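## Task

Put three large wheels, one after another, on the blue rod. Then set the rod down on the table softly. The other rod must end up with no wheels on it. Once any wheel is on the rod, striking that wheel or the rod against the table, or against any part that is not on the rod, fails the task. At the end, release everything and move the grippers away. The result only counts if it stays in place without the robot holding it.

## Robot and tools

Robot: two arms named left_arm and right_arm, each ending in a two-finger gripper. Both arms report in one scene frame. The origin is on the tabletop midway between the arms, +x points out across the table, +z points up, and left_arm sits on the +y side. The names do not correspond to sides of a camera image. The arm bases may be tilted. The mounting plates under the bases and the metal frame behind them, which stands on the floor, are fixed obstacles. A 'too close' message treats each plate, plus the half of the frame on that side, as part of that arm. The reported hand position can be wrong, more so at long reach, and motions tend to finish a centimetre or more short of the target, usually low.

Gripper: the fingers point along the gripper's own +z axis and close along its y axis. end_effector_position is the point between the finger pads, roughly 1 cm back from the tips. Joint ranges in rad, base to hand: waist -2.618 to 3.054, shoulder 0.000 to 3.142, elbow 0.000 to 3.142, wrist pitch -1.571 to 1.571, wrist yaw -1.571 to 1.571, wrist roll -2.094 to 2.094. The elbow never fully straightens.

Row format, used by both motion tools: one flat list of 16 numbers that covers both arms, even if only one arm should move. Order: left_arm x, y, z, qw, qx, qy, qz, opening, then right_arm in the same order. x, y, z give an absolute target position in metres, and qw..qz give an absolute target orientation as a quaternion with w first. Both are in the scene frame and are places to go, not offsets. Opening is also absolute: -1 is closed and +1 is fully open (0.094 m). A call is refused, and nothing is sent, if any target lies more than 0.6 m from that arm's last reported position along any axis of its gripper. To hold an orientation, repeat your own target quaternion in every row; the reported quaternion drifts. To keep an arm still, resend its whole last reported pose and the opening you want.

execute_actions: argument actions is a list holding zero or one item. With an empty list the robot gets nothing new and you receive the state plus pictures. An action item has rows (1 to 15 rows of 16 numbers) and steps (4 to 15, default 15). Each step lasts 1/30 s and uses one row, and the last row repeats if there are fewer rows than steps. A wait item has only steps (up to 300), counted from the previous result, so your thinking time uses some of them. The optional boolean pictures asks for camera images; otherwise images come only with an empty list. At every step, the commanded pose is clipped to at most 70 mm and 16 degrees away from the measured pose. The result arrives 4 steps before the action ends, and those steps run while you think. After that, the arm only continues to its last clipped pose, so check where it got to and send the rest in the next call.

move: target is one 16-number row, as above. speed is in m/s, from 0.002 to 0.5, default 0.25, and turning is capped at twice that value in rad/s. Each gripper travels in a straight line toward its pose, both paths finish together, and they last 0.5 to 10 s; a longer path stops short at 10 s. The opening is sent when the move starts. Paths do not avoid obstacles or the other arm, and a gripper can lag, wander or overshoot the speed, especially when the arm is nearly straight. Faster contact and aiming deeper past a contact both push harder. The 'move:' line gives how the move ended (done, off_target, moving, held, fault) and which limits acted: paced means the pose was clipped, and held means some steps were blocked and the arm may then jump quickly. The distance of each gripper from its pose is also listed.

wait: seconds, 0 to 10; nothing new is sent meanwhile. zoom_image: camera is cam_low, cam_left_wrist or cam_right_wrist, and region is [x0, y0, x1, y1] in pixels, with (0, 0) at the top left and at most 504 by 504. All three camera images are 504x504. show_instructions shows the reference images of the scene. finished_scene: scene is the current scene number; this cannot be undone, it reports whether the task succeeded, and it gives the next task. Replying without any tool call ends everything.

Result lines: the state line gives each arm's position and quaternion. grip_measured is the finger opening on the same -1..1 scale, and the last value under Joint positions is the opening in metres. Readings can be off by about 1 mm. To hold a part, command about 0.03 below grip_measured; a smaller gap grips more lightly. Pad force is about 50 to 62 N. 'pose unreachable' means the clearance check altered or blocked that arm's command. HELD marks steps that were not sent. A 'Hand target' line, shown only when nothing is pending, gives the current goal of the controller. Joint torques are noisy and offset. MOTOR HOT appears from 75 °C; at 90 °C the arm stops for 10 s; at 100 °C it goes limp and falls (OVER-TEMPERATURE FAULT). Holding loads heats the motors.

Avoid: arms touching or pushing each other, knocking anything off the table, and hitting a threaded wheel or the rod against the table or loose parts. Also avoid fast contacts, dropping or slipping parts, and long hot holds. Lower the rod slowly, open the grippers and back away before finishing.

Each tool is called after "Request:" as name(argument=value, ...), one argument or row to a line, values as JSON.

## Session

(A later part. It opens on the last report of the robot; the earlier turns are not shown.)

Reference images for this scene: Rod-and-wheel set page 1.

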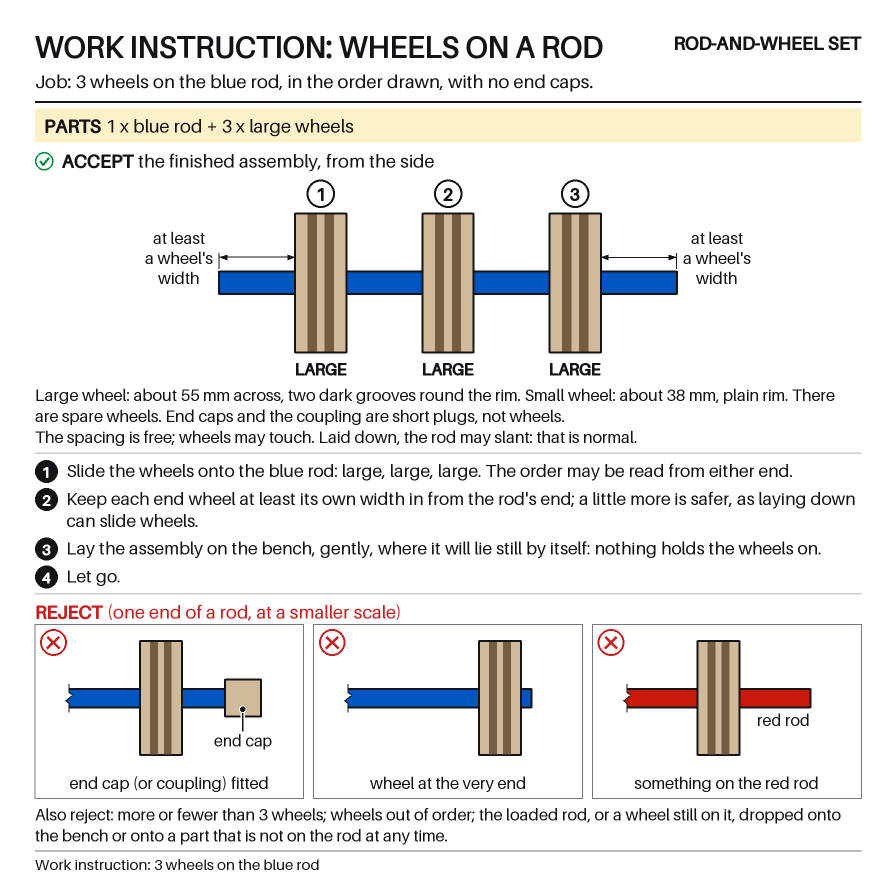

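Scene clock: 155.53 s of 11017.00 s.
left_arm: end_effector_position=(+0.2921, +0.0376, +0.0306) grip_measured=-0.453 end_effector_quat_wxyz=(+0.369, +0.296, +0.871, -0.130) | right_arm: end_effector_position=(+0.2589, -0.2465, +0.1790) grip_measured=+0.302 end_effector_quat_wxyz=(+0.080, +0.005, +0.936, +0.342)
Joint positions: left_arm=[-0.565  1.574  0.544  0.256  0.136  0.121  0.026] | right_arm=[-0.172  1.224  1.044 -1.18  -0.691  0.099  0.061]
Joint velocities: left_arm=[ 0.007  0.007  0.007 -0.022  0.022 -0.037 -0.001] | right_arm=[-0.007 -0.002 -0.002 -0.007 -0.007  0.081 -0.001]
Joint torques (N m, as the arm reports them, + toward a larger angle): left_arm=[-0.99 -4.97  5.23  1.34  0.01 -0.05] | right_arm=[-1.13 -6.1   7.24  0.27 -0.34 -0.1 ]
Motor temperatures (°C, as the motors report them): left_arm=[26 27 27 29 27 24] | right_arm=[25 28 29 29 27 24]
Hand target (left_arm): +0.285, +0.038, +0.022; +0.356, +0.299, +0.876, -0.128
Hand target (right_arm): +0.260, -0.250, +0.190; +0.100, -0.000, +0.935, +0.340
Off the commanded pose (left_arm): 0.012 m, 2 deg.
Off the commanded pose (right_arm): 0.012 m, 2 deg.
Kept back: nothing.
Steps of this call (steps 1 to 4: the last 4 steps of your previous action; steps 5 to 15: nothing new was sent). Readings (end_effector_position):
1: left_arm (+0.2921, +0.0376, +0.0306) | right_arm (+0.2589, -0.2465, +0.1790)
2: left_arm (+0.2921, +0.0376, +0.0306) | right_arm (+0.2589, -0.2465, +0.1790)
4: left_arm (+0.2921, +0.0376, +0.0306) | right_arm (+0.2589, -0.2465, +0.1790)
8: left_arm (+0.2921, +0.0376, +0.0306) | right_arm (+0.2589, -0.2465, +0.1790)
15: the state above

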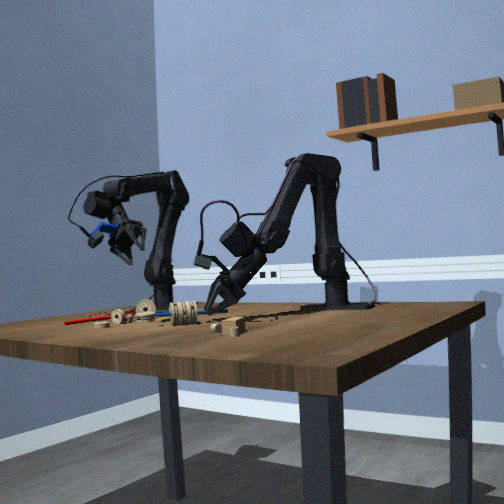

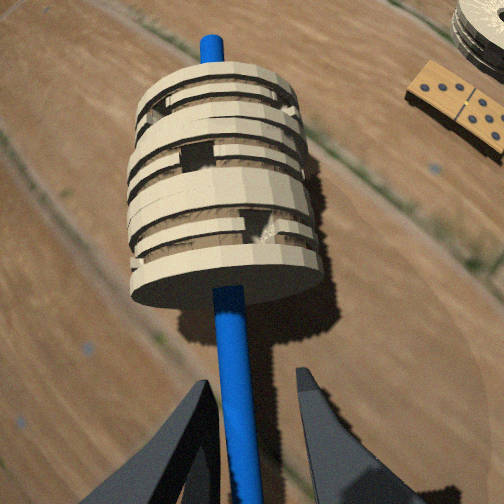

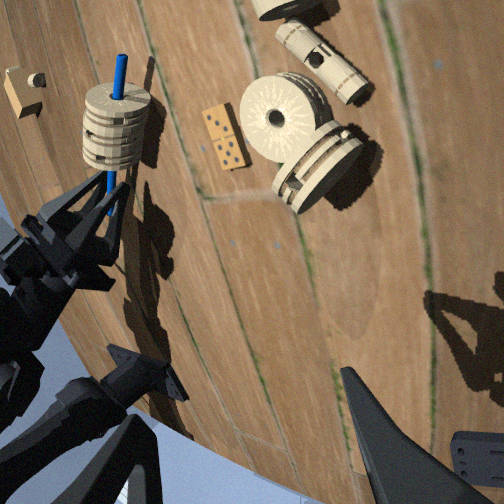

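Request:
move(
  target=[0.265,0.066,0.115,0.369,0.296,0.871,-0.130,0.0,0.26,-0.25,0.19,0.10,0.0,0.9350,0.3400,0.3],
  speed=0.15,
)

Scene clock: 157.13 s of 11017.00 s.
left_arm: end_effector_position=(+0.2576, +0.0682, +0.0946) grip_measured=-0.003 end_effector_quat_wxyz=(+0.348, +0.297, +0.881, -0.123) | right_arm: end_effector_position=(+0.2589, -0.2465, +0.1790) grip_measured=+0.302 end_effector_quat_wxyz=(+0.080, +0.005, +0.936, +0.342)
Joint positions: left_arm=[-0.518  1.211  0.608 -0.226  0.16   0.156  0.047] | right_arm=[-0.172  1.224  1.044 -1.18  -0.691  0.099  0.061]
Joint velocities: left_arm=[ 0.007  0.007  0.012  0.037 -0.022 -0.037 -0.001] | right_arm=[ 0.007 -0.007 -0.017 -0.007 -0.037 -0.022  0.   ]
Joint torques (N m, as the arm reports them, + toward a larger angle): left_arm=[ 1.01 -5.34 10.2   1.26  0.2   0.04] | right_arm=[-1.19 -6.2   7.49  0.29 -0.34 -0.1 ]
Motor temperatures (°C, as the motors report them): left_arm=[26 27 28 29 27 24] | right_arm=[25 28 29 29 27 24]
Hand target (left_arm): +0.265, +0.066, +0.114; +0.369, +0.296, +0.871, -0.130
Hand target (right_arm): +0.260, -0.250, +0.190; +0.100, -0.000, +0.935, +0.340
Off the commanded pose (left_arm): 0.022 m, 3 deg.
Off the commanded pose (right_arm): 0.012 m, 2 deg.
Kept back: nothing.
move: off_target (left_arm, right_arm)

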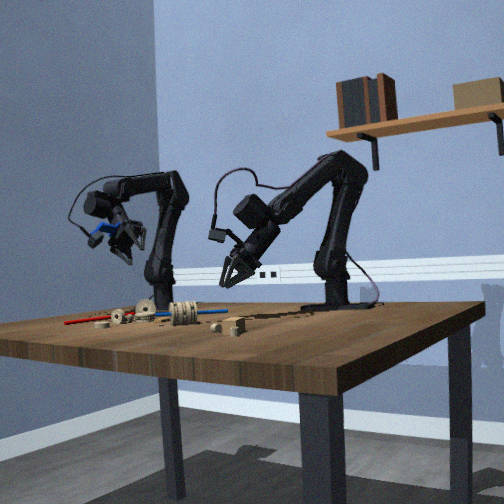

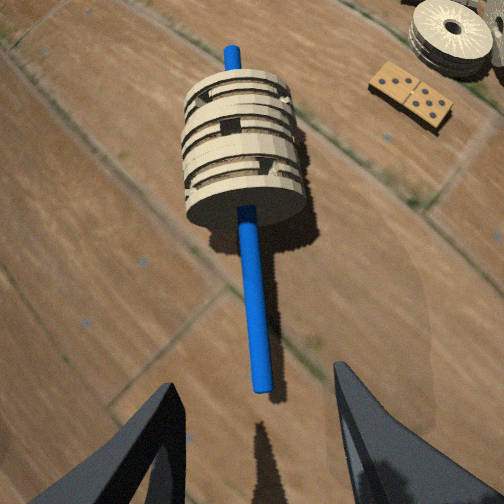

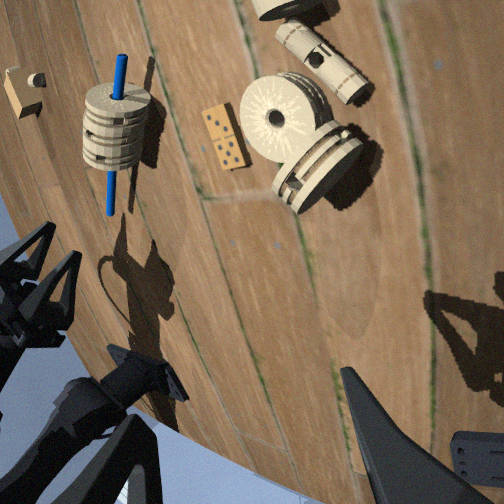

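Request:
move(
  target=[0.24,0.20,0.18,0.3408,0.0819,0.9361,-0.0298,0.0,0.26,-0.25,0.19,0.10,0.0,0.9350,0.3400,0.3],
  speed=0.25,
)

Request:
zoom_image(
  camera="cam_low",
  region=[50, 270, 260, 345],
)

Scene clock: 159.00 s of 11017.00 s.
left_arm: end_effector_position=(+0.2359, +0.1954, +0.1599) grip_measured=-0.003 end_effector_quat_wxyz=(+0.316, +0.089, +0.944, -0.035) | right_arm: end_effector_position=(+0.2589, -0.2465, +0.1790) grip_measured=+0.302 end_effector_quat_wxyz=(+0.080, +0.005, +0.936, +0.342)
Joint positions: left_arm=[-0.177  0.956  0.811 -0.781  0.069  0.075  0.047] | right_arm=[-0.172  1.224  1.044 -1.18  -0.691  0.099  0.061]
Joint velocities: left_arm=[-0.012  0.007 -0.002 -0.022 -0.051 -0.037 -0.001] | right_arm=[-0.002  0.022  0.002 -0.007 -0.066 -0.022 -0.   ]
Joint torques (N m, as the arm reports them, + toward a larger angle): left_arm=[ 0.99 -3.64 10.51  1.18 -0.01 -0.04] | right_arm=[-0.88 -6.35  7.48  0.24 -0.31 -0.15]
Motor temperatures (°C, as the motors report them): left_arm=[26 27 28 29 27 24] | right_arm=[25 28 29 29 27 24]
Hand target (left_arm): +0.239, +0.199, +0.179; +0.342, +0.081, +0.936, -0.031
Hand target (right_arm): +0.260, -0.250, +0.190; +0.100, -0.000, +0.935, +0.340
Off the commanded pose (left_arm): 0.021 m, 3 deg.
Off the commanded pose (right_arm): 0.012 m, 2 deg.
Kept back: nothing.
move: off_target (left_arm, right_arm)

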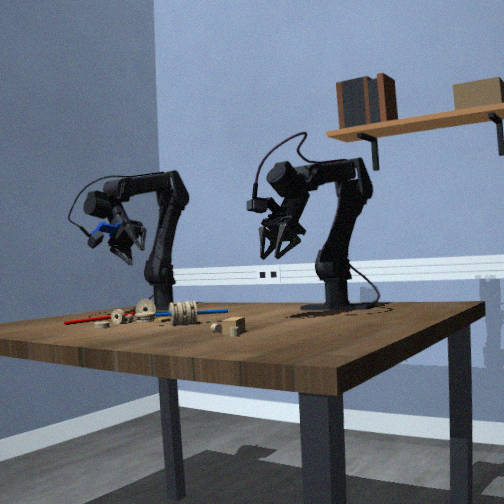

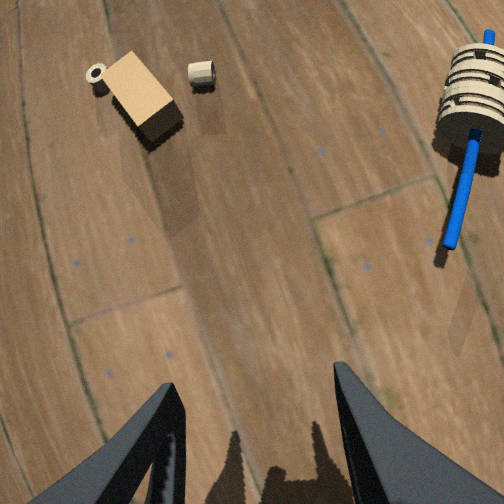

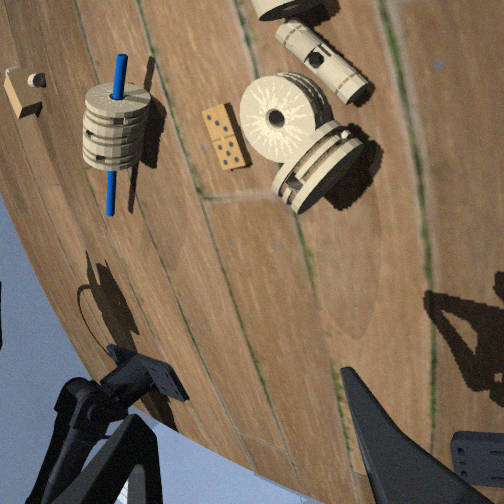

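Region (50, 270, 260, 345) of cam_low's 504x504 image, scaled by 2.400, with more detail than that image has; it fills the top 180 rows of this view, and the rest is white.

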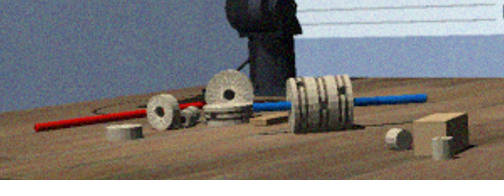

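The blue rod is lying still with all three large wheels on it and enough rod showing at each end. The red rod is bare and both arms are clear.

Request:
finished_scene(
  scene=2,
)

The scene is finished: the task was done.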